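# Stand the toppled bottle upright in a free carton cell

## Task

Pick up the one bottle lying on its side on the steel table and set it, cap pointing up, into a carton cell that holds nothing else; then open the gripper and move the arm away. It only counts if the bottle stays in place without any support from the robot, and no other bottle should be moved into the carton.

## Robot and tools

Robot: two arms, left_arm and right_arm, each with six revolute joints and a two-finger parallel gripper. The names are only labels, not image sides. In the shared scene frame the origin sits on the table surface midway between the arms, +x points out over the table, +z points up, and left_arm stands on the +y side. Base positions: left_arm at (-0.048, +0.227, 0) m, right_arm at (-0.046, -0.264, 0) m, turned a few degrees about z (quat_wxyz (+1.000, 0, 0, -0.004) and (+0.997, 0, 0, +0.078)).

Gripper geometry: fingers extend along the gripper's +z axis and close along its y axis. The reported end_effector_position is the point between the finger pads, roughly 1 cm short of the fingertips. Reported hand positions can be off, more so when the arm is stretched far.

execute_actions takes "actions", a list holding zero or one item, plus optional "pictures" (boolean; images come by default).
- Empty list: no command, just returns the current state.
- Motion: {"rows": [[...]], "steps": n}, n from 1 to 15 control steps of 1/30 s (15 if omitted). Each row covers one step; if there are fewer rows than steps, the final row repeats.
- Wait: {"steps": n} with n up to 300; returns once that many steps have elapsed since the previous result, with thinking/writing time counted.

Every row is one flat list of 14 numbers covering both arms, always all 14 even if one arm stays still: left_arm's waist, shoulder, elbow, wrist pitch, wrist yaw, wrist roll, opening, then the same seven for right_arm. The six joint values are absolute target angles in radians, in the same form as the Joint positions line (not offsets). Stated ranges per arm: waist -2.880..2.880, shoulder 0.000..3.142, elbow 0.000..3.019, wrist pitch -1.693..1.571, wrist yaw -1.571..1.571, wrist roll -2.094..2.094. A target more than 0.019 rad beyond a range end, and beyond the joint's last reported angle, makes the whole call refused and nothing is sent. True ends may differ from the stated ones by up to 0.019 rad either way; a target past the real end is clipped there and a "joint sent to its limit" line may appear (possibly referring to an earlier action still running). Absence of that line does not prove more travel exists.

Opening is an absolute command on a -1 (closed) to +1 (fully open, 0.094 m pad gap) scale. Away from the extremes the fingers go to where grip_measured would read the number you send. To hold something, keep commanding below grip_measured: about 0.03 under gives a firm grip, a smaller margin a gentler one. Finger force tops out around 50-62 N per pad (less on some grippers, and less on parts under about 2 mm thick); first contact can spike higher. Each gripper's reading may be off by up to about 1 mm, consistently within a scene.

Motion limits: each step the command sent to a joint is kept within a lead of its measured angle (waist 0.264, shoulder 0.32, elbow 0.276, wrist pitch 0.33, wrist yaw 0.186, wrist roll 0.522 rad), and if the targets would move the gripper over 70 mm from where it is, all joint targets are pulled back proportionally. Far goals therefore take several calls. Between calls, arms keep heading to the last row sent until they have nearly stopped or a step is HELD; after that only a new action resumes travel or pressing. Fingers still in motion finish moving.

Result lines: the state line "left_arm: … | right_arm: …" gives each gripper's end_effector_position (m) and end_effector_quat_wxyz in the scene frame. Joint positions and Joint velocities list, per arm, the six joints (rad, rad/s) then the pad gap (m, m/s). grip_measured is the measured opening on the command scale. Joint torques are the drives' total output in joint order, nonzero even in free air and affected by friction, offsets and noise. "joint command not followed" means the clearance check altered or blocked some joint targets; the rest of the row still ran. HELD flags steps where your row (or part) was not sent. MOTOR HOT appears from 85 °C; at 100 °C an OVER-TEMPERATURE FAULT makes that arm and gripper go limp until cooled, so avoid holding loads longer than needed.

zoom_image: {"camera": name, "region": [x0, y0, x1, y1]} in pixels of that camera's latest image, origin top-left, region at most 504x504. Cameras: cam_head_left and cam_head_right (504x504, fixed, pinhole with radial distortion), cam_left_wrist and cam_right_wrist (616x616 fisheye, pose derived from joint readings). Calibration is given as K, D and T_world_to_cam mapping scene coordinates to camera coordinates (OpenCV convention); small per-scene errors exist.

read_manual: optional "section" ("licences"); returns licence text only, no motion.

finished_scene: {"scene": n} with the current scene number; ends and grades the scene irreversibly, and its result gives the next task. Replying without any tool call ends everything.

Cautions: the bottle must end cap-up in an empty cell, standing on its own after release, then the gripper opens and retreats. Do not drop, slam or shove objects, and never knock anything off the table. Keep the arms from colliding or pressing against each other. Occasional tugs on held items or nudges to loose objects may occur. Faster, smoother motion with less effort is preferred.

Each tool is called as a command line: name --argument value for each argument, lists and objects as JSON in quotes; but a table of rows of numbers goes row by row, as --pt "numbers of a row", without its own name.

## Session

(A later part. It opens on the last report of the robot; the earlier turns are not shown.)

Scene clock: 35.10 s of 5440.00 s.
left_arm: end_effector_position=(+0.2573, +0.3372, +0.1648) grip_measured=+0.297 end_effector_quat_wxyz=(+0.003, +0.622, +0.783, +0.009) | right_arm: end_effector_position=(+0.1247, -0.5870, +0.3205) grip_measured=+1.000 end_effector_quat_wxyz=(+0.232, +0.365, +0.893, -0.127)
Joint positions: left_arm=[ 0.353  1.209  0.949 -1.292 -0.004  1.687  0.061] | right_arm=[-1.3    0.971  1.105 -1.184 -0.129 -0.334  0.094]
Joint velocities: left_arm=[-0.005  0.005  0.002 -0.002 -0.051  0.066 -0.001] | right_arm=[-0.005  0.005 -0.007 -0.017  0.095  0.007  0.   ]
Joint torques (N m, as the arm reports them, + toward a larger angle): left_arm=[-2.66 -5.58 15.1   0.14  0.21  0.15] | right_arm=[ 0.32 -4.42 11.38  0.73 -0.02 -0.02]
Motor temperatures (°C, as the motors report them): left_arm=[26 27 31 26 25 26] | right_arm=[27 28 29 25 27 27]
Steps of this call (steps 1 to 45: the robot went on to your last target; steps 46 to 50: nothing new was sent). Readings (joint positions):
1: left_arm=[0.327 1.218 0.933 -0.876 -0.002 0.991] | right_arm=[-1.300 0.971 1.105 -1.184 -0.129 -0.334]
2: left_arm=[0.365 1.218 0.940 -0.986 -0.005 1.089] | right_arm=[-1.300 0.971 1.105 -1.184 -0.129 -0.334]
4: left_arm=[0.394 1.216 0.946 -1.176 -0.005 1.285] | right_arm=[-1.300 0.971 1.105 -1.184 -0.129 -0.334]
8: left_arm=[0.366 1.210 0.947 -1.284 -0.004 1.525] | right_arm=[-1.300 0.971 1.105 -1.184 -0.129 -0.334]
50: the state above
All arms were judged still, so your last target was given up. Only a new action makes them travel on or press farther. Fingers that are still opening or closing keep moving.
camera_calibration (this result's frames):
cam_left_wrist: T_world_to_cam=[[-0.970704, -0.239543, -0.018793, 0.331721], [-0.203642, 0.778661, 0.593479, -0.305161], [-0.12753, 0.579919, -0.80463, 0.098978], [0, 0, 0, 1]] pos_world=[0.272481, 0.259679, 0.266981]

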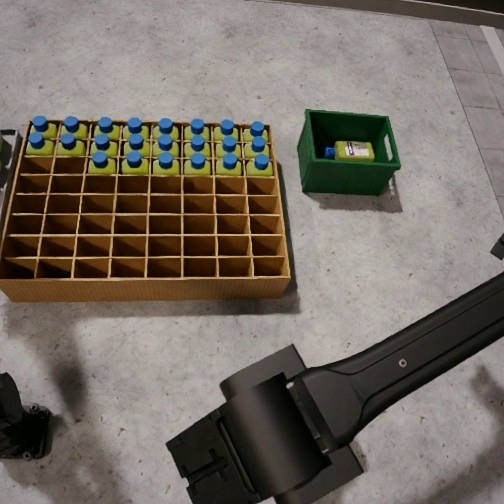

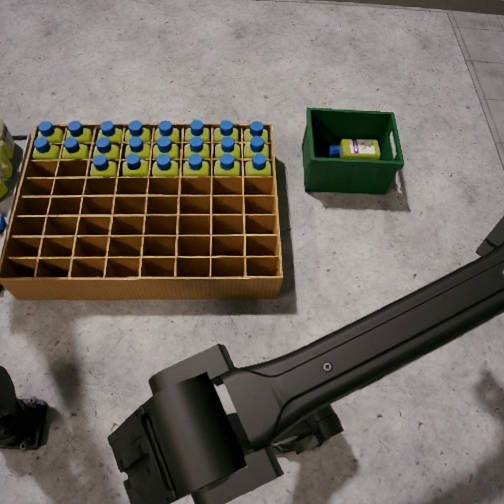

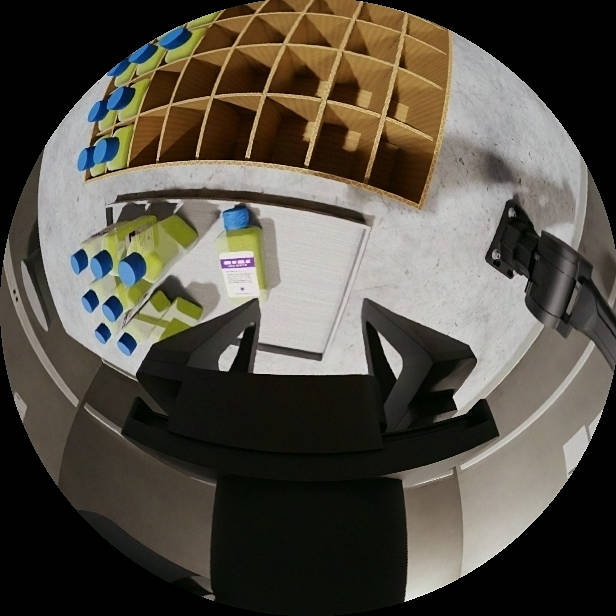

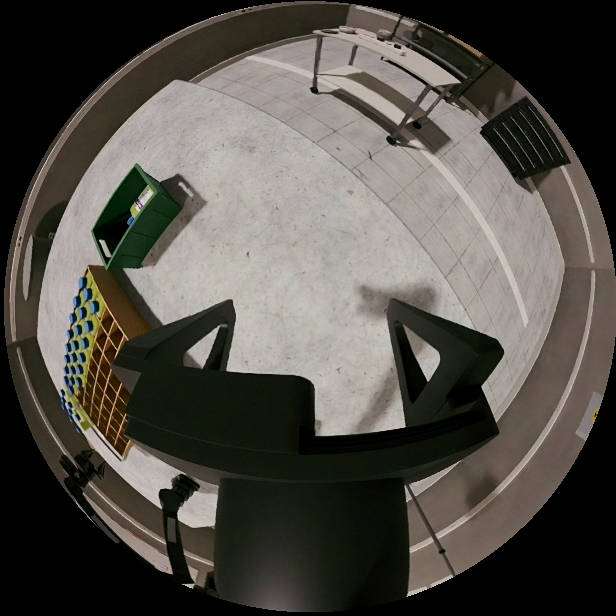

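execute_actions --actions '[{"rows":[[0.345,1.44,1.1,-1.17,0,1.69,0.18,-1.3,0.971,1.105,-1.184,-0.129,-0.334,1]]}]' --pictures false

execute_actions --actions '[{"rows":[[0.345,1.535,1.015,-1.02,0,1.69,0.18,-1.3,0.971,1.105,-1.184,-0.129,-0.334,1]]}]'

Scene clock: 38.83 s of 5440.00 s.
left_arm: end_effector_position=(+0.3327, +0.3643, +0.1275) grip_measured=+0.183 end_effector_quat_wxyz=(+0.004, +0.622, +0.783, +0.010) | right_arm: end_effector_position=(+0.1247, -0.5870, +0.3205) grip_measured=+1.000 end_effector_quat_wxyz=(+0.232, +0.365, +0.893, -0.127)
Joint positions: left_arm=[ 0.353  1.454  1.075 -1.171 -0.004  1.687  0.056] | right_arm=[-1.3    0.971  1.105 -1.184 -0.129 -0.334  0.094]
Joint velocities: left_arm=[-0.015 -0.161 -0.007 -0.017  0.051 -0.037  0.   ] | right_arm=[ 0.005  0.005 -0.002 -0.002 -0.007 -0.022  0.   ]
Joint torques (N m, as the arm reports them, + toward a larger angle): left_arm=[-3.08 -8.34 12.38  0.44  0.22  0.06] | right_arm=[-0.32 -4.86 11.27  0.93 -0.09 -0.03]
Motor temperatures (°C, as the motors report them): left_arm=[26 28 32 26 25 26] | right_arm=[27 28 29 25 27 27]
Steps of this call (steps 1 to 90: nothing new was sent; then 0.23 s passed at rest; steps 91 to 105: all 15 steps of this action). Readings (joint positions):
91: left_arm=[0.353 1.223 0.956 -1.282 -0.004 1.687] | right_arm=[-1.300 0.971 1.105 -1.184 -0.129 -0.334]
92: left_arm=[0.353 1.253 0.977 -1.263 -0.004 1.687] | right_arm=[-1.300 0.971 1.105 -1.184 -0.129 -0.334]
94: left_arm=[0.353 1.349 1.037 -1.216 -0.004 1.687] | right_arm=[-1.300 0.971 1.105 -1.184 -0.129 -0.334]
98: left_arm=[0.353 1.472 1.077 -1.171 -0.004 1.687] | right_arm=[-1.300 0.971 1.105 -1.184 -0.129 -0.334]
105: the state above

Scene clock: 39.33 s of 5440.00 s.
left_arm: end_effector_position=(+0.3323, +0.3641, +0.0648) grip_measured=+0.183 end_effector_quat_wxyz=(-0.004, +0.622, +0.783, -0.003) | right_arm: end_effector_position=(+0.1247, -0.5870, +0.3205) grip_measured=+1.000 end_effector_quat_wxyz=(+0.232, +0.365, +0.893, -0.127)
Joint positions: left_arm=[ 0.353  1.549  0.998 -1.029 -0.003  1.687  0.056] | right_arm=[-1.3    0.971  1.105 -1.184 -0.129 -0.334  0.094]
Joint velocities: left_arm=[ 0.005 -0.034 -0.012  0.017 -0.007 -0.022 -0.001] | right_arm=[-0.015 -0.005  0.017 -0.002  0.007 -0.051  0.   ]
Joint torques (N m, as the arm reports them, + toward a larger angle): left_arm=[-3.05 -9.23 10.61  0.76  0.2   0.06] | right_arm=[-0.29 -4.52 11.13  0.85 -0.01 -0.02]
Motor temperatures (°C, as the motors report them): left_arm=[26 28 32 26 25 26] | right_arm=[27 28 29 25 27 27]
Steps of this call (steps 1 to 15: all 15 steps of this action). Readings (joint positions):
1: left_arm=[0.353 1.454 1.066 -1.142 -0.003 1.687] | right_arm=[-1.300 0.971 1.105 -1.184 -0.129 -0.334]
2: left_arm=[0.353 1.458 1.055 -1.097 -0.003 1.687] | right_arm=[-1.300 0.971 1.105 -1.184 -0.129 -0.334]
4: left_arm=[0.353 1.488 1.035 -1.049 -0.003 1.687] | right_arm=[-1.300 0.971 1.105 -1.184 -0.129 -0.334]
8: left_arm=[0.353 1.547 1.005 -1.032 -0.003 1.687] | right_arm=[-1.300 0.971 1.105 -1.184 -0.129 -0.334]
15: the state above
camera_calibration (this result's frames):
cam_left_wrist: T_world_to_cam=[[-0.97083, -0.239589, 0.0092444, 0.40729], [-0.187987, 0.784535, 0.590902, -0.258682], [-0.148826, 0.571928, -0.80669, 0.0225969], [0, 0, 0, 1]] pos_world=[0.350143, 0.287604, 0.167319]

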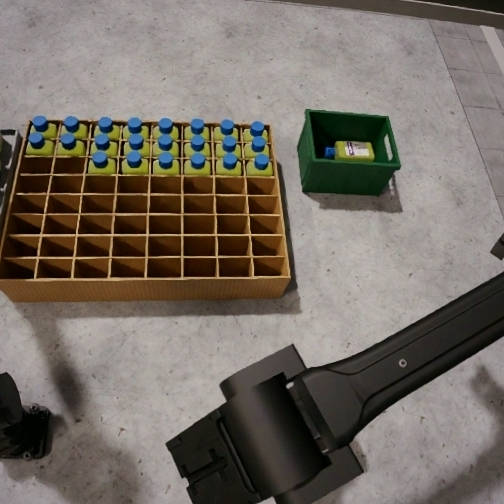

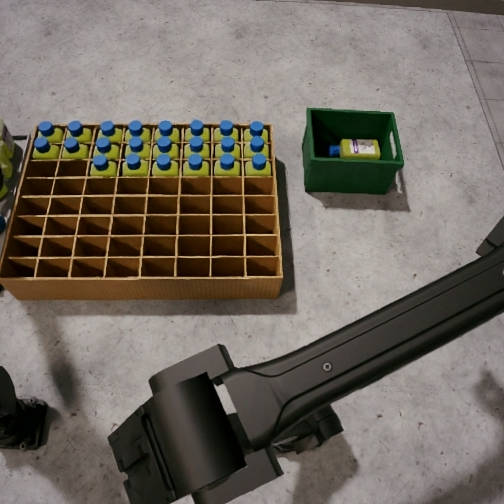

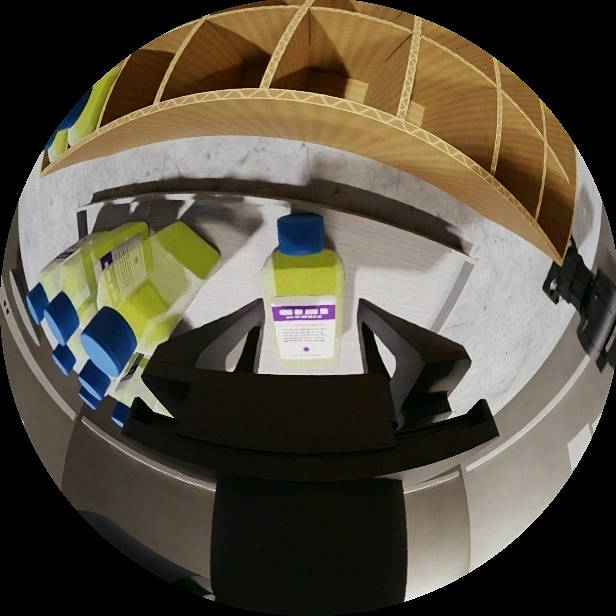

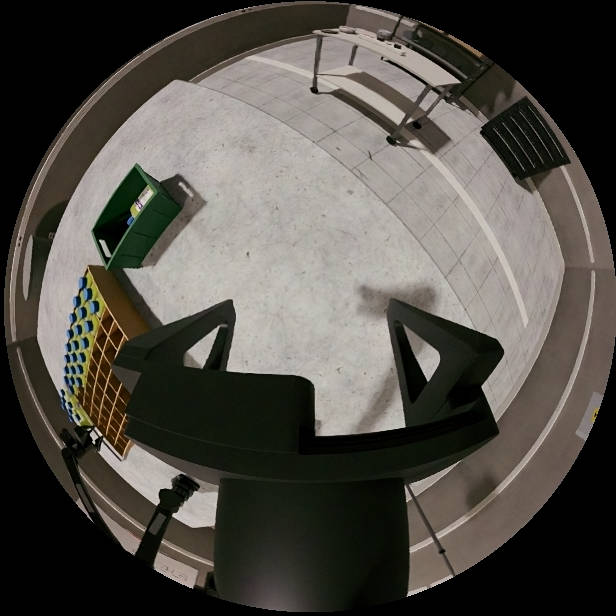

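execute_actions --actions '[{"rows":[[0.32,1.52,0.97,-0.93,0,1.64,0.18,-1.3,0.971,1.105,-1.184,-0.129,-0.334,1]],"steps":10}]' --pictures false

execute_actions --actions '[{"rows":[[0.32,1.565,0.93,-0.845,0,1.64,0.18,-1.3,0.971,1.105,-1.184,-0.129,-0.334,1]]}]'

Scene clock: 41.80 s of 5440.00 s.
left_arm: end_effector_position=(+0.3440, +0.3559, +0.0605) grip_measured=+0.183 end_effector_quat_wxyz=(+0.016, +0.620, +0.784, +0.027) | right_arm: end_effector_position=(+0.1247, -0.5870, +0.3205) grip_measured=+1.000 end_effector_quat_wxyz=(+0.232, +0.365, +0.893, -0.127)
Joint positions: left_arm=[ 0.325  1.534  0.966 -0.941 -0.003  1.656  0.056] | right_arm=[-1.3    0.971  1.105 -1.184 -0.129 -0.334  0.094]
Joint velocities: left_arm=[-0.024  0.005 -0.002  0.002 -0.022 -0.037  0.   ] | right_arm=[-0.005  0.005 -0.032  0.002  0.022 -0.037  0.   ]
Joint torques (N m, as the arm reports them, + toward a larger angle): left_arm=[-2.71 -9.64  9.53  0.84  0.2  -0.08] | right_arm=[-0.09 -4.61 11.12  0.91 -0.11  0.  ]
Motor temperatures (°C, as the motors report them): left_arm=[26 28 32 26 25 26] | right_arm=[27 28 29 25 27 27]
Steps of this call (steps 1 to 15: the robot went on to your last target; steps 16 to 64: nothing new was sent; steps 65 to 74: all 10 steps of this action). Readings (joint positions):
65: left_arm=[0.352 1.546 0.992 -1.009 -0.003 1.682] | right_arm=[-1.300 0.971 1.105 -1.184 -0.129 -0.334]
66: left_arm=[0.349 1.542 0.983 -0.981 -0.003 1.676] | right_arm=[-1.300 0.971 1.105 -1.184 -0.129 -0.334]
68: left_arm=[0.338 1.536 0.971 -0.953 -0.003 1.667] | right_arm=[-1.300 0.971 1.105 -1.184 -0.129 -0.334]
72: left_arm=[0.325 1.534 0.966 -0.942 -0.003 1.658] | right_arm=[-1.300 0.971 1.105 -1.184 -0.129 -0.334]
74: the state above

Scene clock: 42.30 s of 5440.00 s.
left_arm: end_effector_position=(+0.3497, +0.3576, +0.0561) grip_measured=+0.183 end_effector_quat_wxyz=(+0.028, +0.618, +0.785, +0.044) | right_arm: end_effector_position=(+0.1247, -0.5870, +0.3205) grip_measured=+1.000 end_effector_quat_wxyz=(+0.232, +0.365, +0.893, -0.127)
Joint positions: left_arm=[ 0.325  1.531  0.946 -0.88  -0.002  1.652  0.056] | right_arm=[-1.3    0.971  1.105 -1.184 -0.129 -0.334  0.094]
Joint velocities: left_arm=[-0.005 -0.005 -0.007 -0.002  0.066  0.037  0.   ] | right_arm=[-0.015  0.015  0.002  0.002 -0.022 -0.11   0.   ]
Joint torques (N m, as the arm reports them, + toward a larger angle): left_arm=[-2.71 -5.98  7.65  1.85  0.15 -0.06] | right_arm=[-0.18 -4.18 11.21  0.69 -0.07  0.  ]
Motor temperatures (°C, as the motors report them): left_arm=[26 28 32 26 25 26] | right_arm=[27 28 29 25 27 27]
Steps of this call (steps 1 to 15: all 15 steps of this action). Readings (joint positions):
1: left_arm=[0.325 1.535 0.960 -0.922 -0.003 1.656] | right_arm=[-1.300 0.971 1.105 -1.184 -0.129 -0.334]
2: left_arm=[0.325 1.536 0.952 -0.895 -0.003 1.655] | right_arm=[-1.300 0.971 1.105 -1.184 -0.129 -0.334]
4: left_arm=[0.325 1.532 0.947 -0.882 -0.002 1.653] | right_arm=[-1.300 0.971 1.105 -1.184 -0.129 -0.334]
8: left_arm=[0.325 1.531 0.946 -0.880 -0.002 1.652] | right_arm=[-1.300 0.971 1.105 -1.184 -0.129 -0.334]
15: the state above
camera_calibration (this result's frames):
cam_left_wrist: T_world_to_cam=[[-0.963722, -0.245266, -0.105281, 0.42864], [-0.258809, 0.76229, 0.593238, -0.212563], [-0.0652464, 0.598964, -0.798113, -0.017487], [0, 0, 0, 1]] pos_world=[0.356936, 0.27764, 0.157272]

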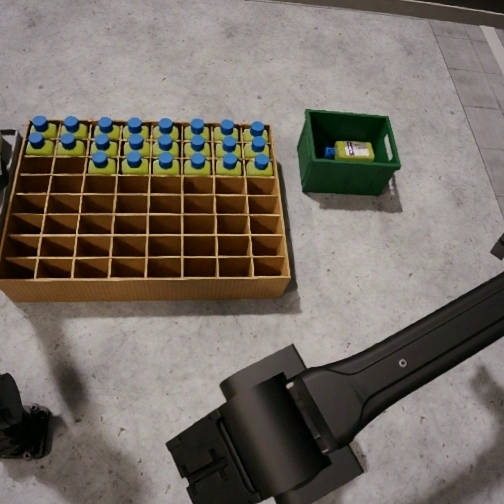

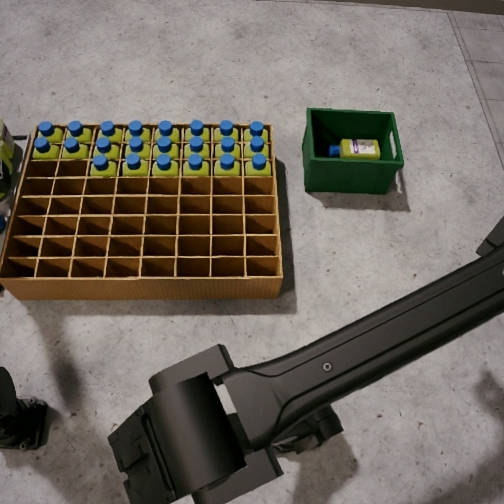

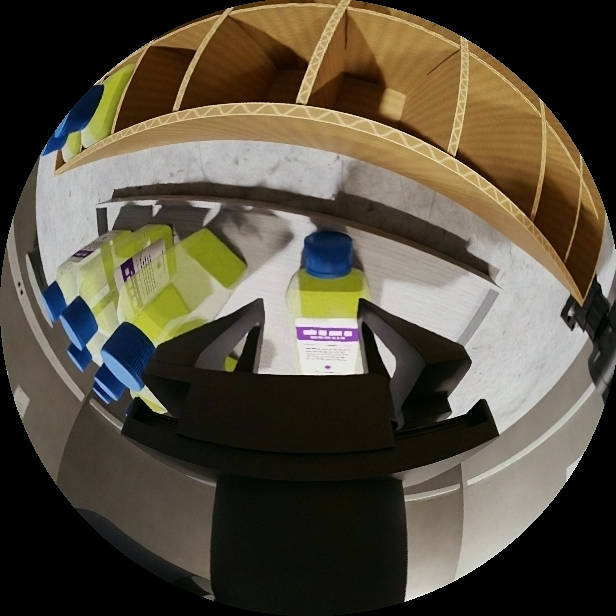

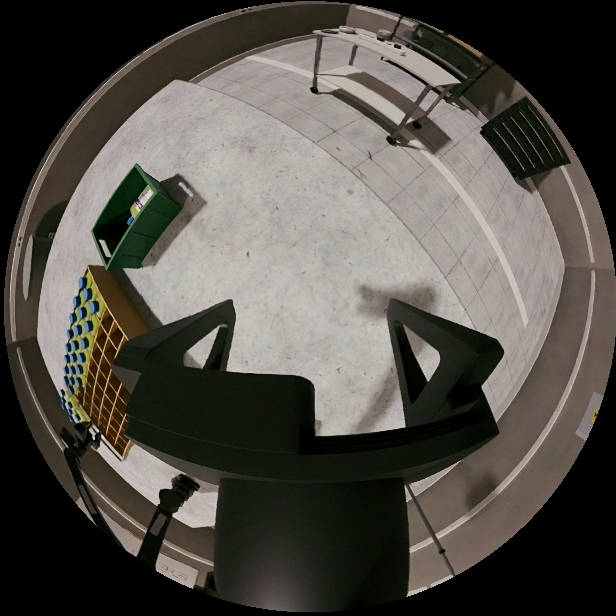

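execute_actions --actions '[{"rows":[[0.32,1.49,0.925,-0.92,0,1.64,0.22,-1.3,0.971,1.105,-1.184,-0.129,-0.334,1]]}]' --pictures false

execute_actions --actions '[{"rows":[[0.32,1.55,0.925,-0.875,0,1.64,0.22,-1.3,0.971,1.105,-1.184,-0.129,-0.334,1]]}]'

Scene clock: 44.77 s of 5440.00 s.
left_arm: end_effector_position=(+0.3328, +0.3521, +0.0592) grip_measured=+0.217 end_effector_quat_wxyz=(+0.021, +0.618, +0.785, +0.033) | right_arm: end_effector_position=(+0.1247, -0.5870, +0.3205) grip_measured=+1.000 end_effector_quat_wxyz=(+0.232, +0.365, +0.893, -0.127)
Joint positions: left_arm=[ 0.325  1.498  0.92  -0.914 -0.002  1.651  0.057] | right_arm=[-1.3    0.971  1.105 -1.184 -0.129 -0.334  0.094]
Joint velocities: left_arm=[ 0.005  0.005  0.002 -0.007  0.022  0.022  0.001] | right_arm=[-0.005 -0.005 -0.012  0.002 -0.022  0.022  0.   ]
Joint torques (N m, as the arm reports them, + toward a larger angle): left_arm=[-2.78 -8.82  9.61  0.31  0.15 -0.05] | right_arm=[ 0.1  -4.45 11.26  0.87 -0.02  0.04]
Motor temperatures (°C, as the motors report them): left_arm=[26 28 31 26 25 26] | right_arm=[27 28 29 25 27 27]
Steps of this call (steps 1 to 15: the robot went on to your last target; steps 16 to 59: nothing new was sent; steps 60 to 74: all 15 steps of this action). Readings (joint positions):
60: left_arm=[0.325 1.526 0.945 -0.886 -0.002 1.651] | right_arm=[-1.300 0.971 1.105 -1.184 -0.129 -0.334]
61: left_arm=[0.325 1.520 0.941 -0.894 -0.002 1.651] | right_arm=[-1.300 0.971 1.105 -1.184 -0.129 -0.334]
63: left_arm=[0.325 1.506 0.928 -0.906 -0.002 1.651] | right_arm=[-1.300 0.971 1.105 -1.184 -0.129 -0.334]
67: left_arm=[0.325 1.498 0.920 -0.914 -0.002 1.651] | right_arm=[-1.300 0.971 1.105 -1.184 -0.129 -0.334]
74: the state above

Scene clock: 45.27 s of 5440.00 s.
left_arm: end_effector_position=(+0.3395, +0.3538, +0.0449) grip_measured=+0.217 end_effector_quat_wxyz=(+0.021, +0.618, +0.785, +0.032) | right_arm: end_effector_position=(+0.1247, -0.5870, +0.3205) grip_measured=+1.000 end_effector_quat_wxyz=(+0.232, +0.365, +0.893, -0.127)
Joint positions: left_arm=[ 0.325  1.539  0.922 -0.877 -0.     1.651  0.057] | right_arm=[-1.3    0.971  1.105 -1.184 -0.129 -0.334  0.094]
Joint velocities: left_arm=[ 0.005 -0.005 -0.017 -0.007  0.066  0.037 -0.   ] | right_arm=[-0.024 -0.005 -0.007 -0.012  0.022  0.037  0.   ]
Joint torques (N m, as the arm reports them, + toward a larger angle): left_arm=[-2.77 -7.4   9.21  0.58  0.09 -0.05] | right_arm=[-0.17 -4.55 11.3   0.78 -0.05 -0.03]
Motor temperatures (°C, as the motors report them): left_arm=[26 28 31 26 25 26] | right_arm=[27 28 29 25 27 27]
Steps of this call (steps 1 to 15: all 15 steps of this action). Readings (joint positions):
1: left_arm=[0.325 1.501 0.920 -0.909 -0.002 1.651] | right_arm=[-1.300 0.971 1.105 -1.184 -0.129 -0.334]
2: left_arm=[0.325 1.508 0.920 -0.900 -0.002 1.651] | right_arm=[-1.300 0.971 1.105 -1.184 -0.129 -0.334]
4: left_arm=[0.325 1.527 0.920 -0.889 -0.002 1.651] | right_arm=[-1.300 0.971 1.105 -1.184 -0.129 -0.334]
8: left_arm=[0.325 1.535 0.922 -0.877 -0.000 1.651] | right_arm=[-1.300 0.971 1.105 -1.184 -0.129 -0.334]
15: the state above
camera_calibration (this result's frames):
cam_left_wrist: T_world_to_cam=[[-0.966095, -0.246447, -0.0769629, 0.416651], [-0.243176, 0.768411, 0.591954, -0.213107], [-0.0867462, 0.590599, -0.802289, -0.0143471], [0, 0, 0, 1]] pos_world=[0.349457, 0.274909, 0.146705]

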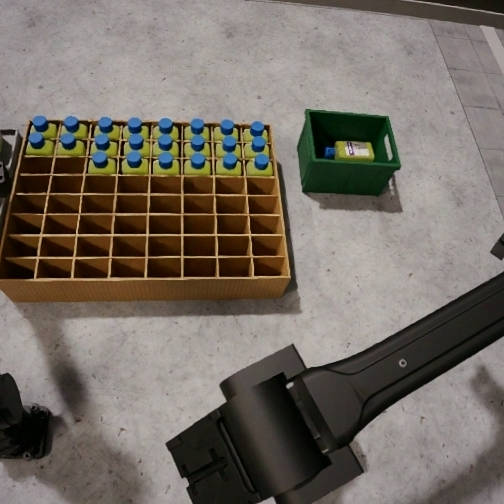

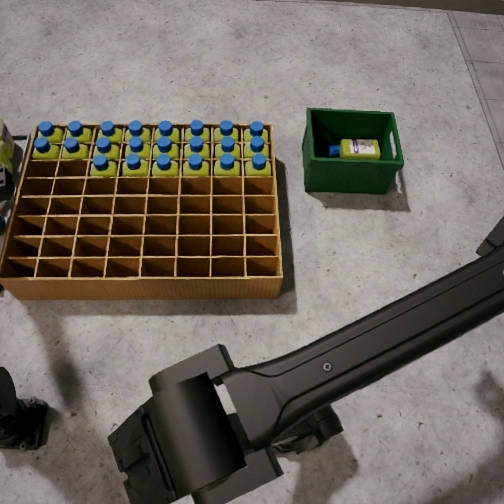

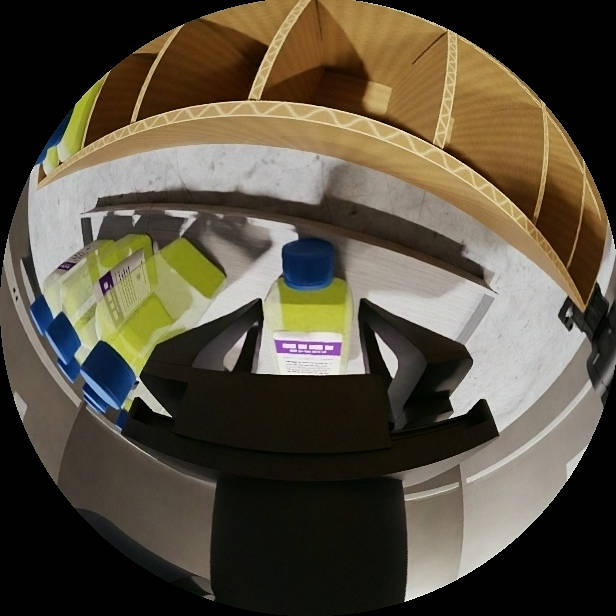

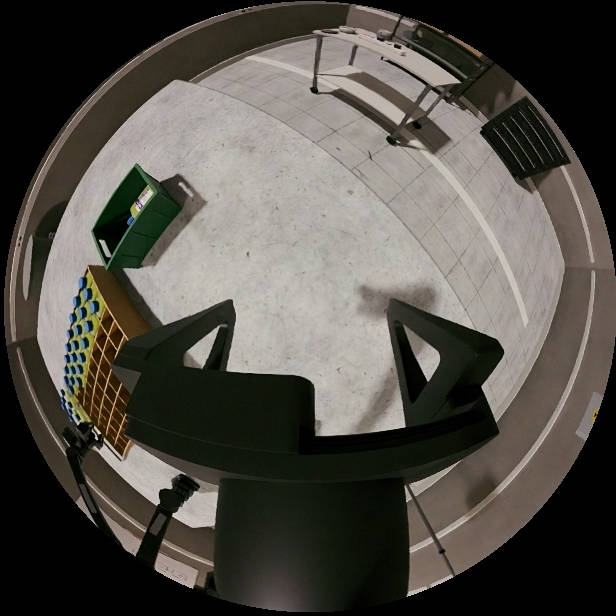

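execute_actions --actions '[{"rows":[[0.32,1.575,0.92,-0.85,0,1.64,0.2,-1.3,0.971,1.105,-1.184,-0.129,-0.334,1]]}]' --pictures false

execute_actions --actions '[{"rows":[[0.32,1.575,0.92,-0.85,0,1.64,-0.2,-1.3,0.971,1.105,-1.184,-0.129,-0.334,1]]}]' --pictures false

execute_actions --actions '[{"rows":[[0.32,1.3,0.9,-1.1,0,1.64,-0.2,-1.3,0.971,1.105,-1.184,-0.129,-0.334,1]]}]'

Scene clock: 47.80 s of 5440.00 s.
left_arm: end_effector_position=(+0.3396, +0.3539, +0.0314) grip_measured=+0.203 end_effector_quat_wxyz=(+0.016, +0.618, +0.785, +0.025) | right_arm: end_effector_position=(+0.1247, -0.5870, +0.3205) grip_measured=+1.000 end_effector_quat_wxyz=(+0.232, +0.365, +0.893, -0.127)
Joint positions: left_arm=[ 0.325  1.572  0.919 -0.857 -0.     1.651  0.057] | right_arm=[-1.3    0.971  1.105 -1.184 -0.129 -0.334  0.094]
Joint velocities: left_arm=[-0.005 -0.005  0.012  0.007 -0.007  0.022  0.   ] | right_arm=[-0.005 -0.015 -0.002  0.022  0.051 -0.007  0.   ]
Joint torques (N m, as the arm reports them, + toward a larger angle): left_arm=[-2.74 -8.37  8.79  0.75  0.09 -0.05] | right_arm=[-0.22 -4.27 11.25  0.68 -0.06 -0.07]
Motor temperatures (°C, as the motors report them): left_arm=[26 28 31 26 25 26] | right_arm=[27 28 29 25 27 27]
Steps of this call (steps 1 to 15: the robot went on to your last target; steps 16 to 61: nothing new was sent; steps 62 to 76: all 15 steps of this action). Readings (joint positions):
62: left_arm=[0.325 1.541 0.922 -0.873 -0.000 1.651] | right_arm=[-1.300 0.971 1.105 -1.184 -0.129 -0.334]
63: left_arm=[0.325 1.545 0.922 -0.868 -0.000 1.651] | right_arm=[-1.300 0.971 1.105 -1.184 -0.129 -0.334]
65: left_arm=[0.325 1.557 0.921 -0.862 -0.000 1.651] | right_arm=[-1.300 0.971 1.105 -1.184 -0.129 -0.334]
69: left_arm=[0.325 1.572 0.919 -0.857 -0.000 1.651] | right_arm=[-1.300 0.971 1.105 -1.184 -0.129 -0.334]
76: the state above

Scene clock: 48.30 s of 5440.00 s.
left_arm: end_effector_position=(+0.3397, +0.3539, +0.0314) grip_measured=+0.120 end_effector_quat_wxyz=(+0.016, +0.618, +0.785, +0.025) | right_arm: end_effector_position=(+0.1247, -0.5870, +0.3205) grip_measured=+1.000 end_effector_quat_wxyz=(+0.232, +0.365, +0.893, -0.127)
Joint positions: left_arm=[ 0.325  1.572  0.919 -0.857 -0.     1.65   0.053] | right_arm=[-1.3    0.971  1.105 -1.184 -0.129 -0.334  0.094]
Joint velocities: left_arm=[-0.005 -0.015  0.012  0.007 -0.022  0.022 -0.   ] | right_arm=[ 0.005 -0.015  0.007  0.017  0.11   0.037  0.   ]
Joint torques (N m, as the arm reports them, + toward a larger angle): left_arm=[-2.74 -8.41  8.74  0.76  0.09 -0.04] | right_arm=[-0.15 -4.13 11.28  0.8  -0.06 -0.05]
Motor temperatures (°C, as the motors report them): left_arm=[26 28 31 26 25 26] | right_arm=[27 28 29 25 27 27]
Steps of this call (steps 1 to 15: all 15 steps of this action). Readings (joint positions):
1: left_arm=[0.325 1.572 0.919 -0.857 -0.000 1.650] | right_arm=[-1.300 0.971 1.105 -1.184 -0.129 -0.334]
2: left_arm=[0.325 1.572 0.919 -0.857 -0.000 1.650] | right_arm=[-1.300 0.971 1.105 -1.184 -0.129 -0.334]
4: left_arm=[0.325 1.572 0.919 -0.857 -0.000 1.650] | right_arm=[-1.300 0.971 1.105 -1.184 -0.129 -0.334]
8: left_arm=[0.325 1.572 0.919 -0.857 -0.000 1.650] | right_arm=[-1.300 0.971 1.105 -1.184 -0.129 -0.334]
15: the state above

Scene clock: 48.80 s of 5440.00 s.
left_arm: end_effector_position=(+0.2829, +0.3355, +0.1137) grip_measured=+0.120 end_effector_quat_wxyz=(+0.016, +0.618, +0.786, +0.026) | right_arm: end_effector_position=(+0.1247, -0.5870, +0.3205) grip_measured=+1.000 end_effector_quat_wxyz=(+0.232, +0.365, +0.893, -0.127)
Joint positions: left_arm=[ 0.325  1.295  0.879 -1.094 -0.001  1.65   0.053] | right_arm=[-1.3    0.971  1.105 -1.184 -0.129 -0.334  0.094]
Joint velocities: left_arm=[-0.015  0.239 -0.022  0.012  0.037 -0.022 -0.001] | right_arm=[-0.015 -0.015 -0.022  0.002 -0.037 -0.037  0.   ]
Joint torques (N m, as the arm reports them, + toward a larger angle): left_arm=[-2.72 -6.5  11.77  0.19  0.15 -0.04] | right_arm=[-0.57 -4.14 11.46  0.68 -0.07 -0.01]
Motor temperatures (°C, as the motors report them): left_arm=[26 28 31 26 25 26] | right_arm=[27 28 29 25 27 27]
Steps of this call (steps 1 to 15: all 15 steps of this action). Readings (joint positions):
1: left_arm=[0.325 1.561 0.918 -0.882 -0.000 1.650] | right_arm=[-1.300 0.971 1.105 -1.184 -0.129 -0.334]
2: left_arm=[0.325 1.536 0.911 -0.926 -0.005 1.650] | right_arm=[-1.300 0.971 1.105 -1.184 -0.129 -0.334]
4: left_arm=[0.325 1.448 0.889 -1.013 -0.003 1.650] | right_arm=[-1.300 0.971 1.105 -1.184 -0.129 -0.334]
8: left_arm=[0.325 1.283 0.879 -1.089 -0.001 1.650] | right_arm=[-1.300 0.971 1.105 -1.184 -0.129 -0.334]
15: the state above
camera_calibration (this result's frames):
cam_left_wrist: T_world_to_cam=[[-0.966938, -0.247524, -0.0613462, 0.361635], [-0.234868, 0.770691, 0.592345, -0.256698], [-0.0993404, 0.587169, -0.803345, 0.0515532], [0, 0, 0, 1]] pos_world=[0.294509, 0.257078, 0.215654]

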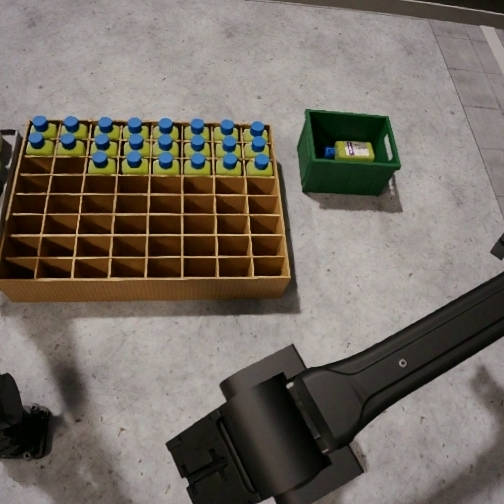

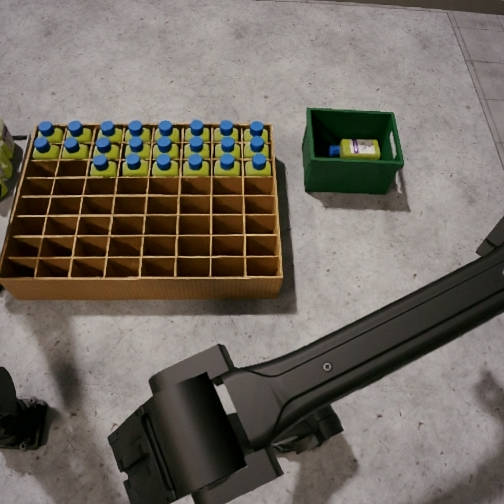

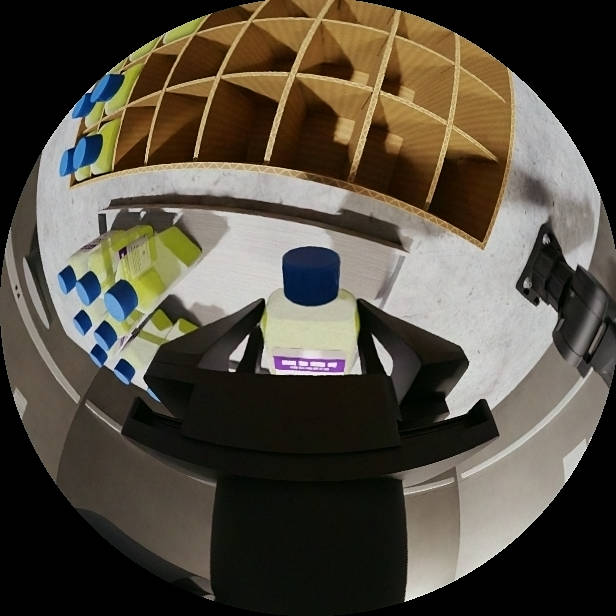

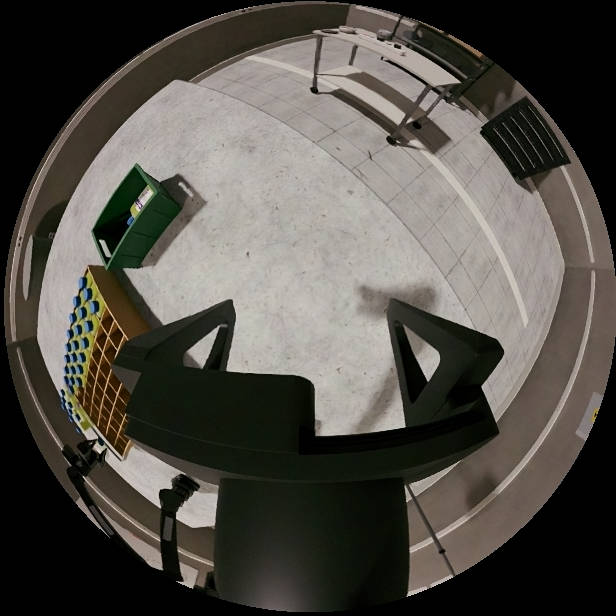

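execute_actions --actions '[{"rows":[[0.32,0.9,0.9,-1.1,0,1.0,-0.2,-1.3,0.971,1.105,-1.184,-0.129,-0.334,1]]}]' --pictures false

execute_actions --actions '[{"rows":[[-0.4,0.9,0.7,0.2,0,0,-0.2,-1.3,0.971,1.105,-1.184,-0.129,-0.334,1]]}]' --pictures false

execute_actions --actions '[{"steps":15}]' --pictures false

execute_actions --actions '[{"rows":[[-1.16,1.1,0.46,0.68,-1.17,-0.012,-0.2,-1.3,0.971,1.105,-1.184,-0.129,-0.334,1]]}]' --pictures false

execute_actions --actions '[{"steps":40}]' --pictures false

execute_actions --actions '[{"rows":[[-1.16,1.3,0.39,0.94,-1.17,-0.012,-0.2,-1.3,0.971,1.105,-1.184,-0.129,-0.334,1]]}]' --pictures false

execute_actions --actions '[{"steps":15}]'

Scene clock: 53.57 s of 5440.00 s.
left_arm: end_effector_position=(+0.2595, +0.3279, +0.2454) grip_measured=+0.120 end_effector_quat_wxyz=(+0.182, +0.348, +0.907, +0.149) | right_arm: end_effector_position=(+0.1247, -0.5870, +0.3205) grip_measured=+1.000 end_effector_quat_wxyz=(+0.232, +0.365, +0.893, -0.127)
Joint positions: left_arm=[ 0.325  0.871  0.871 -1.097 -0.001  1.051  0.053] | right_arm=[-1.3    0.971  1.105 -1.184 -0.129 -0.334  0.094]
Joint velocities: left_arm=[-0.005  0.396 -0.017 -0.022  0.007 -0.3   -0.   ] | right_arm=[-0.005  0.005  0.002 -0.012 -0.081  0.022  0.   ]
Joint torques (N m, as the arm reports them, + toward a larger angle): left_arm=[-2.69 -0.94 14.22  1.08  0.1  -0.07] | right_arm=[-1.44 -4.74 11.28  0.63 -0.06 -0.05]
Motor temperatures (°C, as the motors report them): left_arm=[26 28 31 26 25 26] | right_arm=[27 28 30 25 27 27]
Steps of this call (steps 1 to 30: the robot went on to your last target; steps 31 to 90: nothing new was sent; then 1.27 s passed at rest; steps 91 to 105: all 15 steps of this action). Readings (joint positions):
91: left_arm=[0.325 1.297 0.878 -1.092 -0.001 1.600] | right_arm=[-1.300 0.971 1.105 -1.184 -0.129 -0.334]
92: left_arm=[0.325 1.268 0.870 -1.092 -0.001 1.539] | right_arm=[-1.300 0.971 1.105 -1.184 -0.129 -0.334]
94: left_arm=[0.325 1.175 0.858 -1.092 -0.001 1.426] | right_arm=[-1.300 0.971 1.105 -1.184 -0.129 -0.334]
98: left_arm=[0.325 0.947 0.858 -1.094 -0.001 1.208] | right_arm=[-1.300 0.971 1.105 -1.184 -0.129 -0.334]
105: the state above

Scene clock: 54.07 s of 5440.00 s.
left_arm: end_effector_position=(+0.3651, +0.0447, +0.2966) grip_measured=+0.120 end_effector_quat_wxyz=(+0.585, +0.237, +0.773, -0.069) | right_arm: end_effector_position=(+0.1247, -0.5870, +0.3205) grip_measured=+1.000 end_effector_quat_wxyz=(+0.232, +0.365, +0.893, -0.127)
Joint positions: left_arm=[-0.405  0.93   0.658 -0.039  0.003  0.181  0.053] | right_arm=[-1.3    0.971  1.105 -1.184 -0.129 -0.334  0.094]
Joint velocities: left_arm=[-0.317  0.005  0.002  2.342 -0.037 -0.93  -0.   ] | right_arm=[-0.005 -0.015 -0.012  0.012  0.037  0.051  0.   ]
Joint torques (N m, as the arm reports them, + toward a larger angle): left_arm=[-0.07 -4.68 15.21  2.17 -0.15 -0.07] | right_arm=[-0.5  -4.77 11.42  0.85 -0.02 -0.05]
Motor temperatures (°C, as the motors report them): left_arm=[26 28 31 26 25 26] | right_arm=[27 28 30 25 27 27]
Steps of this call (steps 1 to 15: all 15 steps of this action). Readings (joint positions):
1: left_arm=[0.309 0.880 0.852 -1.051 -0.010 0.991] | right_arm=[-1.300 0.971 1.105 -1.184 -0.129 -0.334]
2: left_arm=[0.272 0.881 0.818 -0.967 -0.013 0.920] | right_arm=[-1.300 0.971 1.105 -1.184 -0.129 -0.334]
4: left_arm=[0.154 0.891 0.742 -0.804 -0.012 0.769] | right_arm=[-1.300 0.971 1.105 -1.184 -0.129 -0.334]
8: left_arm=[-0.116 0.924 0.665 -0.532 -0.007 0.500] | right_arm=[-1.300 0.971 1.105 -1.184 -0.129 -0.334]
15: the state above

Scene clock: 54.57 s of 5440.00 s.
left_arm: end_effector_position=(+0.3689, +0.0406, +0.3590) grip_measured=+0.120 end_effector_quat_wxyz=(+0.667, +0.160, +0.715, -0.136) | right_arm: end_effector_position=(+0.1247, -0.5870, +0.3205) grip_measured=+1.000 end_effector_quat_wxyz=(+0.232, +0.365, +0.893, -0.127)
Joint positions: left_arm=[-0.41   0.905  0.658  0.174  0.003  0.018  0.053] | right_arm=[-1.3    0.971  1.105 -1.184 -0.129 -0.334  0.094]
Joint velocities: left_arm=[-0.005  0.005  0.002 -0.012 -0.037 -0.081  0.001] | right_arm=[-0.015  0.005 -0.012 -0.017 -0.066  0.081  0.   ]
Joint torques (N m, as the arm reports them, + toward a larger angle): left_arm=[-1.57 -2.87 16.03  2.85 -0.18 -0.05] | right_arm=[-0.12 -3.88 11.37  0.79 -0.01 -0.03]
Motor temperatures (°C, as the motors report them): left_arm=[26 28 31 26 25 26] | right_arm=[27 28 30 25 27 27]
Steps of this call (steps 1 to 15: the robot went on to your last target). Readings (joint positions):
1: left_arm=[-0.412 0.929 0.658 0.036 0.003 0.149] | right_arm=[-1.300 0.971 1.105 -1.184 -0.129 -0.334]
2: left_arm=[-0.413 0.927 0.658 0.094 0.003 0.122] | right_arm=[-1.300 0.971 1.105 -1.184 -0.129 -0.334]
4: left_arm=[-0.412 0.915 0.658 0.153 0.003 0.082] | right_arm=[-1.300 0.971 1.105 -1.184 -0.129 -0.334]
8: left_arm=[-0.410 0.905 0.658 0.174 0.003 0.041] | right_arm=[-1.300 0.971 1.105 -1.184 -0.129 -0.334]
15: the state above

Scene clock: 55.07 s of 5440.00 s.
left_arm: end_effector_position=(+0.2232, -0.0552, +0.2488) grip_measured=+0.120 end_effector_quat_wxyz=(+0.700, +0.044, +0.713, -0.010) | right_arm: end_effector_position=(+0.1247, -0.5870, +0.3205) grip_measured=+1.000 end_effector_quat_wxyz=(+0.232, +0.365, +0.893, -0.127)
Joint positions: left_arm=[-1.205  1.126  0.429  0.648 -1.135  0.002  0.053] | right_arm=[-1.3    0.971  1.105 -1.184 -0.129 -0.334  0.094]
Joint velocities: left_arm=[-0.054 -0.23   0.002  0.09  -0.755 -0.022  0.001] | right_arm=[ 0.005 -0.005  0.002  0.012 -0.022  0.022  0.   ]
Joint torques (N m, as the arm reports them, + toward a larger angle): left_arm=[ 1.44 -4.14 12.58  2.42 -0.19 -0.05] | right_arm=[-0.52 -4.33 11.5   0.85 -0.09 -0.03]
Motor temperatures (°C, as the motors report them): left_arm=[26 28 31 26 25 26] | right_arm=[27 28 30 25 27 27]
Steps of this call (steps 1 to 15: all 15 steps of this action). Readings (joint positions):
1: left_arm=[-0.423 0.912 0.644 0.208 -0.044 0.017] | right_arm=[-1.300 0.971 1.105 -1.184 -0.129 -0.334]
2: left_arm=[-0.448 0.925 0.623 0.268 -0.102 0.016] | right_arm=[-1.300 0.971 1.105 -1.184 -0.129 -0.334]
4: left_arm=[-0.531 0.973 0.566 0.391 -0.227 0.014] | right_arm=[-1.300 0.971 1.105 -1.184 -0.129 -0.334]
8: left_arm=[-0.792 1.099 0.460 0.573 -0.553 0.009] | right_arm=[-1.300 0.971 1.105 -1.184 -0.129 -0.334]
15: the state above

Scene clock: 56.40 s of 5440.00 s.
left_arm: end_effector_position=(+0.2338, -0.0364, +0.2564) grip_measured=+0.120 end_effector_quat_wxyz=(+0.704, +0.009, +0.710, +0.006) | right_arm: end_effector_position=(+0.1247, -0.5870, +0.3205) grip_measured=+1.000 end_effector_quat_wxyz=(+0.232, +0.365, +0.893, -0.127)
Joint positions: left_arm=[-1.164  1.109  0.429  0.659 -1.167  0.001  0.053] | right_arm=[-1.3    0.971  1.105 -1.184 -0.129 -0.334  0.094]
Joint velocities: left_arm=[-0.005  0.005  0.002 -0.017  0.051 -0.007 -0.001] | right_arm=[-0.005  0.005 -0.002 -0.007  0.037 -0.007  0.   ]
Joint torques (N m, as the arm reports them, + toward a larger angle): left_arm=[-2.07 -3.63 12.65  2.23 -0.17 -0.06] | right_arm=[ 0.41 -4.34 11.32  0.66 -0.04  0.02]
Motor temperatures (°C, as the motors report them): left_arm=[26 28 31 26 25 26] | right_arm=[27 28 30 25 27 27]
Steps of this call (steps 1 to 30: the robot went on to your last target; steps 31 to 40: nothing new was sent). Readings (joint positions):
1: left_arm=[-1.202 1.120 0.429 0.651 -1.154 0.002] | right_arm=[-1.300 0.971 1.105 -1.184 -0.129 -0.334]
2: left_arm=[-1.194 1.115 0.429 0.655 -1.161 0.002] | right_arm=[-1.300 0.971 1.105 -1.184 -0.129 -0.334]
4: left_arm=[-1.175 1.109 0.429 0.658 -1.167 0.001] | right_arm=[-1.300 0.971 1.105 -1.184 -0.129 -0.334]
8: left_arm=[-1.164 1.109 0.429 0.659 -1.167 0.001] | right_arm=[-1.300 0.971 1.105 -1.184 -0.129 -0.334]
40: the state above
All arms were judged still, so your last target was given up. Only a new action makes them travel on or press farther. Fingers that are still opening or closing keep moving.

Scene clock: 56.90 s of 5440.00 s.
left_arm: end_effector_position=(+0.2352, -0.0393, +0.1995) grip_measured=+0.120 end_effector_quat_wxyz=(+0.703, +0.010, +0.711, +0.009) | right_arm: end_effector_position=(+0.1247, -0.5870, +0.3205) grip_measured=+1.000 end_effector_quat_wxyz=(+0.232, +0.365, +0.893, -0.127)
Joint positions: left_arm=[-1.164  1.314  0.367  0.918 -1.17  -0.001  0.053] | right_arm=[-1.3    0.971  1.105 -1.184 -0.129 -0.334  0.094]
Joint velocities: left_arm=[ 0.005 -0.054 -0.002  0.037 -0.037 -0.007  0.   ] | right_arm=[-0.015  0.005 -0.002 -0.022 -0.081  0.022  0.   ]
Joint torques (N m, as the arm reports them, + toward a larger angle): left_arm=[-1.98 -5.37  9.99  2.12 -0.04 -0.04] | right_arm=[-0.62 -4.39 11.39  0.82 -0.05 -0.03]
Motor temperatures (°C, as the motors report them): left_arm=[26 28 31 26 25 26] | right_arm=[27 28 30 25 27 27]
Steps of this call (steps 1 to 15: all 15 steps of this action). Readings (joint positions):
1: left_arm=[-1.164 1.128 0.421 0.720 -1.169 0.001] | right_arm=[-1.300 0.971 1.105 -1.184 -0.129 -0.334]
2: left_arm=[-1.164 1.166 0.414 0.808 -1.170 -0.001] | right_arm=[-1.300 0.971 1.105 -1.184 -0.129 -0.334]
4: left_arm=[-1.164 1.256 0.403 0.887 -1.170 -0.001] | right_arm=[-1.300 0.971 1.105 -1.184 -0.129 -0.334]
8: left_arm=[-1.164 1.337 0.372 0.902 -1.170 -0.001] | right_arm=[-1.300 0.971 1.105 -1.184 -0.129 -0.334]
15: the state above

Scene clock: 57.40 s of 5440.00 s.
left_arm: end_effector_position=(+0.2352, -0.0392, +0.1998) grip_measured=+0.120 end_effector_quat_wxyz=(+0.703, +0.010, +0.711, +0.008) | right_arm: end_effector_position=(+0.1247, -0.5870, +0.3205) grip_measured=+1.000 end_effector_quat_wxyz=(+0.232, +0.365, +0.893, -0.127)
Joint positions: left_arm=[-1.164  1.314  0.367  0.918 -1.17  -0.001  0.053] | right_arm=[-1.3    0.971  1.105 -1.184 -0.129 -0.334  0.094]
Joint velocities: left_arm=[ 0.005  0.005 -0.002 -0.017  0.007 -0.007  0.002] | right_arm=[-0.015 -0.015 -0.022  0.007 -0.066  0.051  0.   ]
Joint torques (N m, as the arm reports them, + toward a larger angle): left_arm=[-2.11 -5.03  9.9   2.28 -0.04 -0.04] | right_arm=[-0.06 -4.71 11.19  0.81 -0.05 -0.03]
Motor temperatures (°C, as the motors report them): left_arm=[26 28 31 26 25 26] | right_arm=[27 28 30 25 27 27]
Steps of this call (steps 1 to 15: the robot went on to your last target). Readings (joint positions):
1: left_arm=[-1.164 1.314 0.367 0.918 -1.170 -0.001] | right_arm=[-1.300 0.971 1.105 -1.184 -0.129 -0.334]
2: left_arm=[-1.164 1.314 0.367 0.918 -1.170 -0.001] | right_arm=[-1.300 0.971 1.105 -1.184 -0.129 -0.334]
4: left_arm=[-1.164 1.314 0.367 0.918 -1.170 -0.001] | right_arm=[-1.300 0.971 1.105 -1.184 -0.129 -0.334]
8: left_arm=[-1.164 1.314 0.367 0.918 -1.170 -0.001] | right_arm=[-1.300 0.971 1.105 -1.184 -0.129 -0.334]
15: the state above
All arms were judged still, so your last target was given up. Only a new action makes them travel on or press farther. Fingers that are still opening or closing keep moving.
camera_calibration (this result's frames):
cam_left_wrist: T_world_to_cam=[[-0.00122998, -0.999924, -0.0122699, -0.0384386], [-0.598293, 0.0105675, -0.801207, 0.303977], [0.801276, 0.00635556, -0.598261, 0.0604624], [0, 0, 0, 1]] pos_world=[0.133373, -0.0420322, 0.279249]

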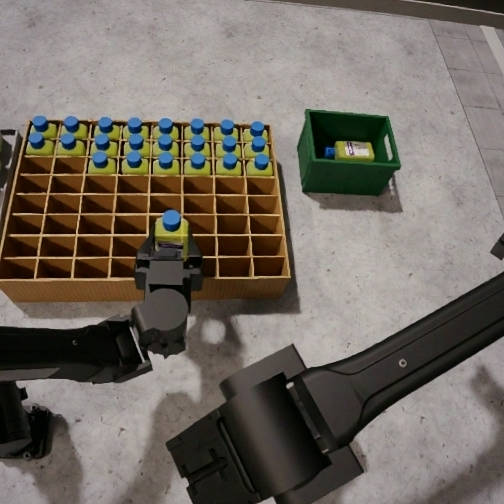

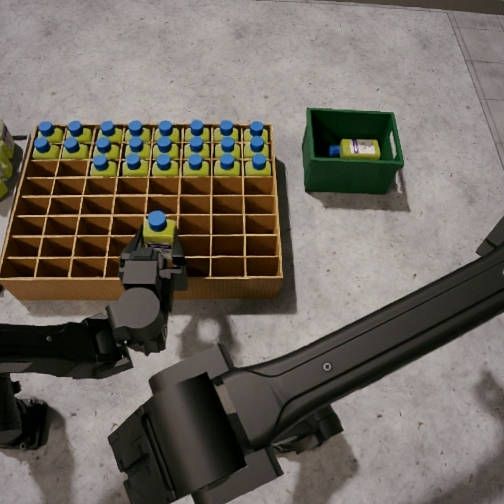

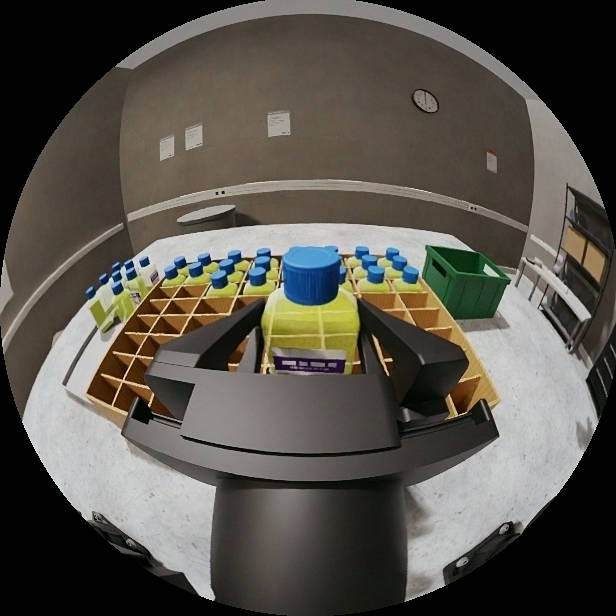

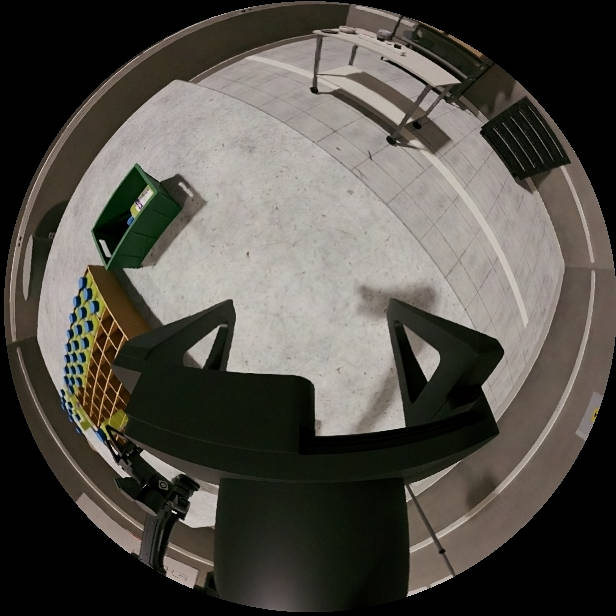

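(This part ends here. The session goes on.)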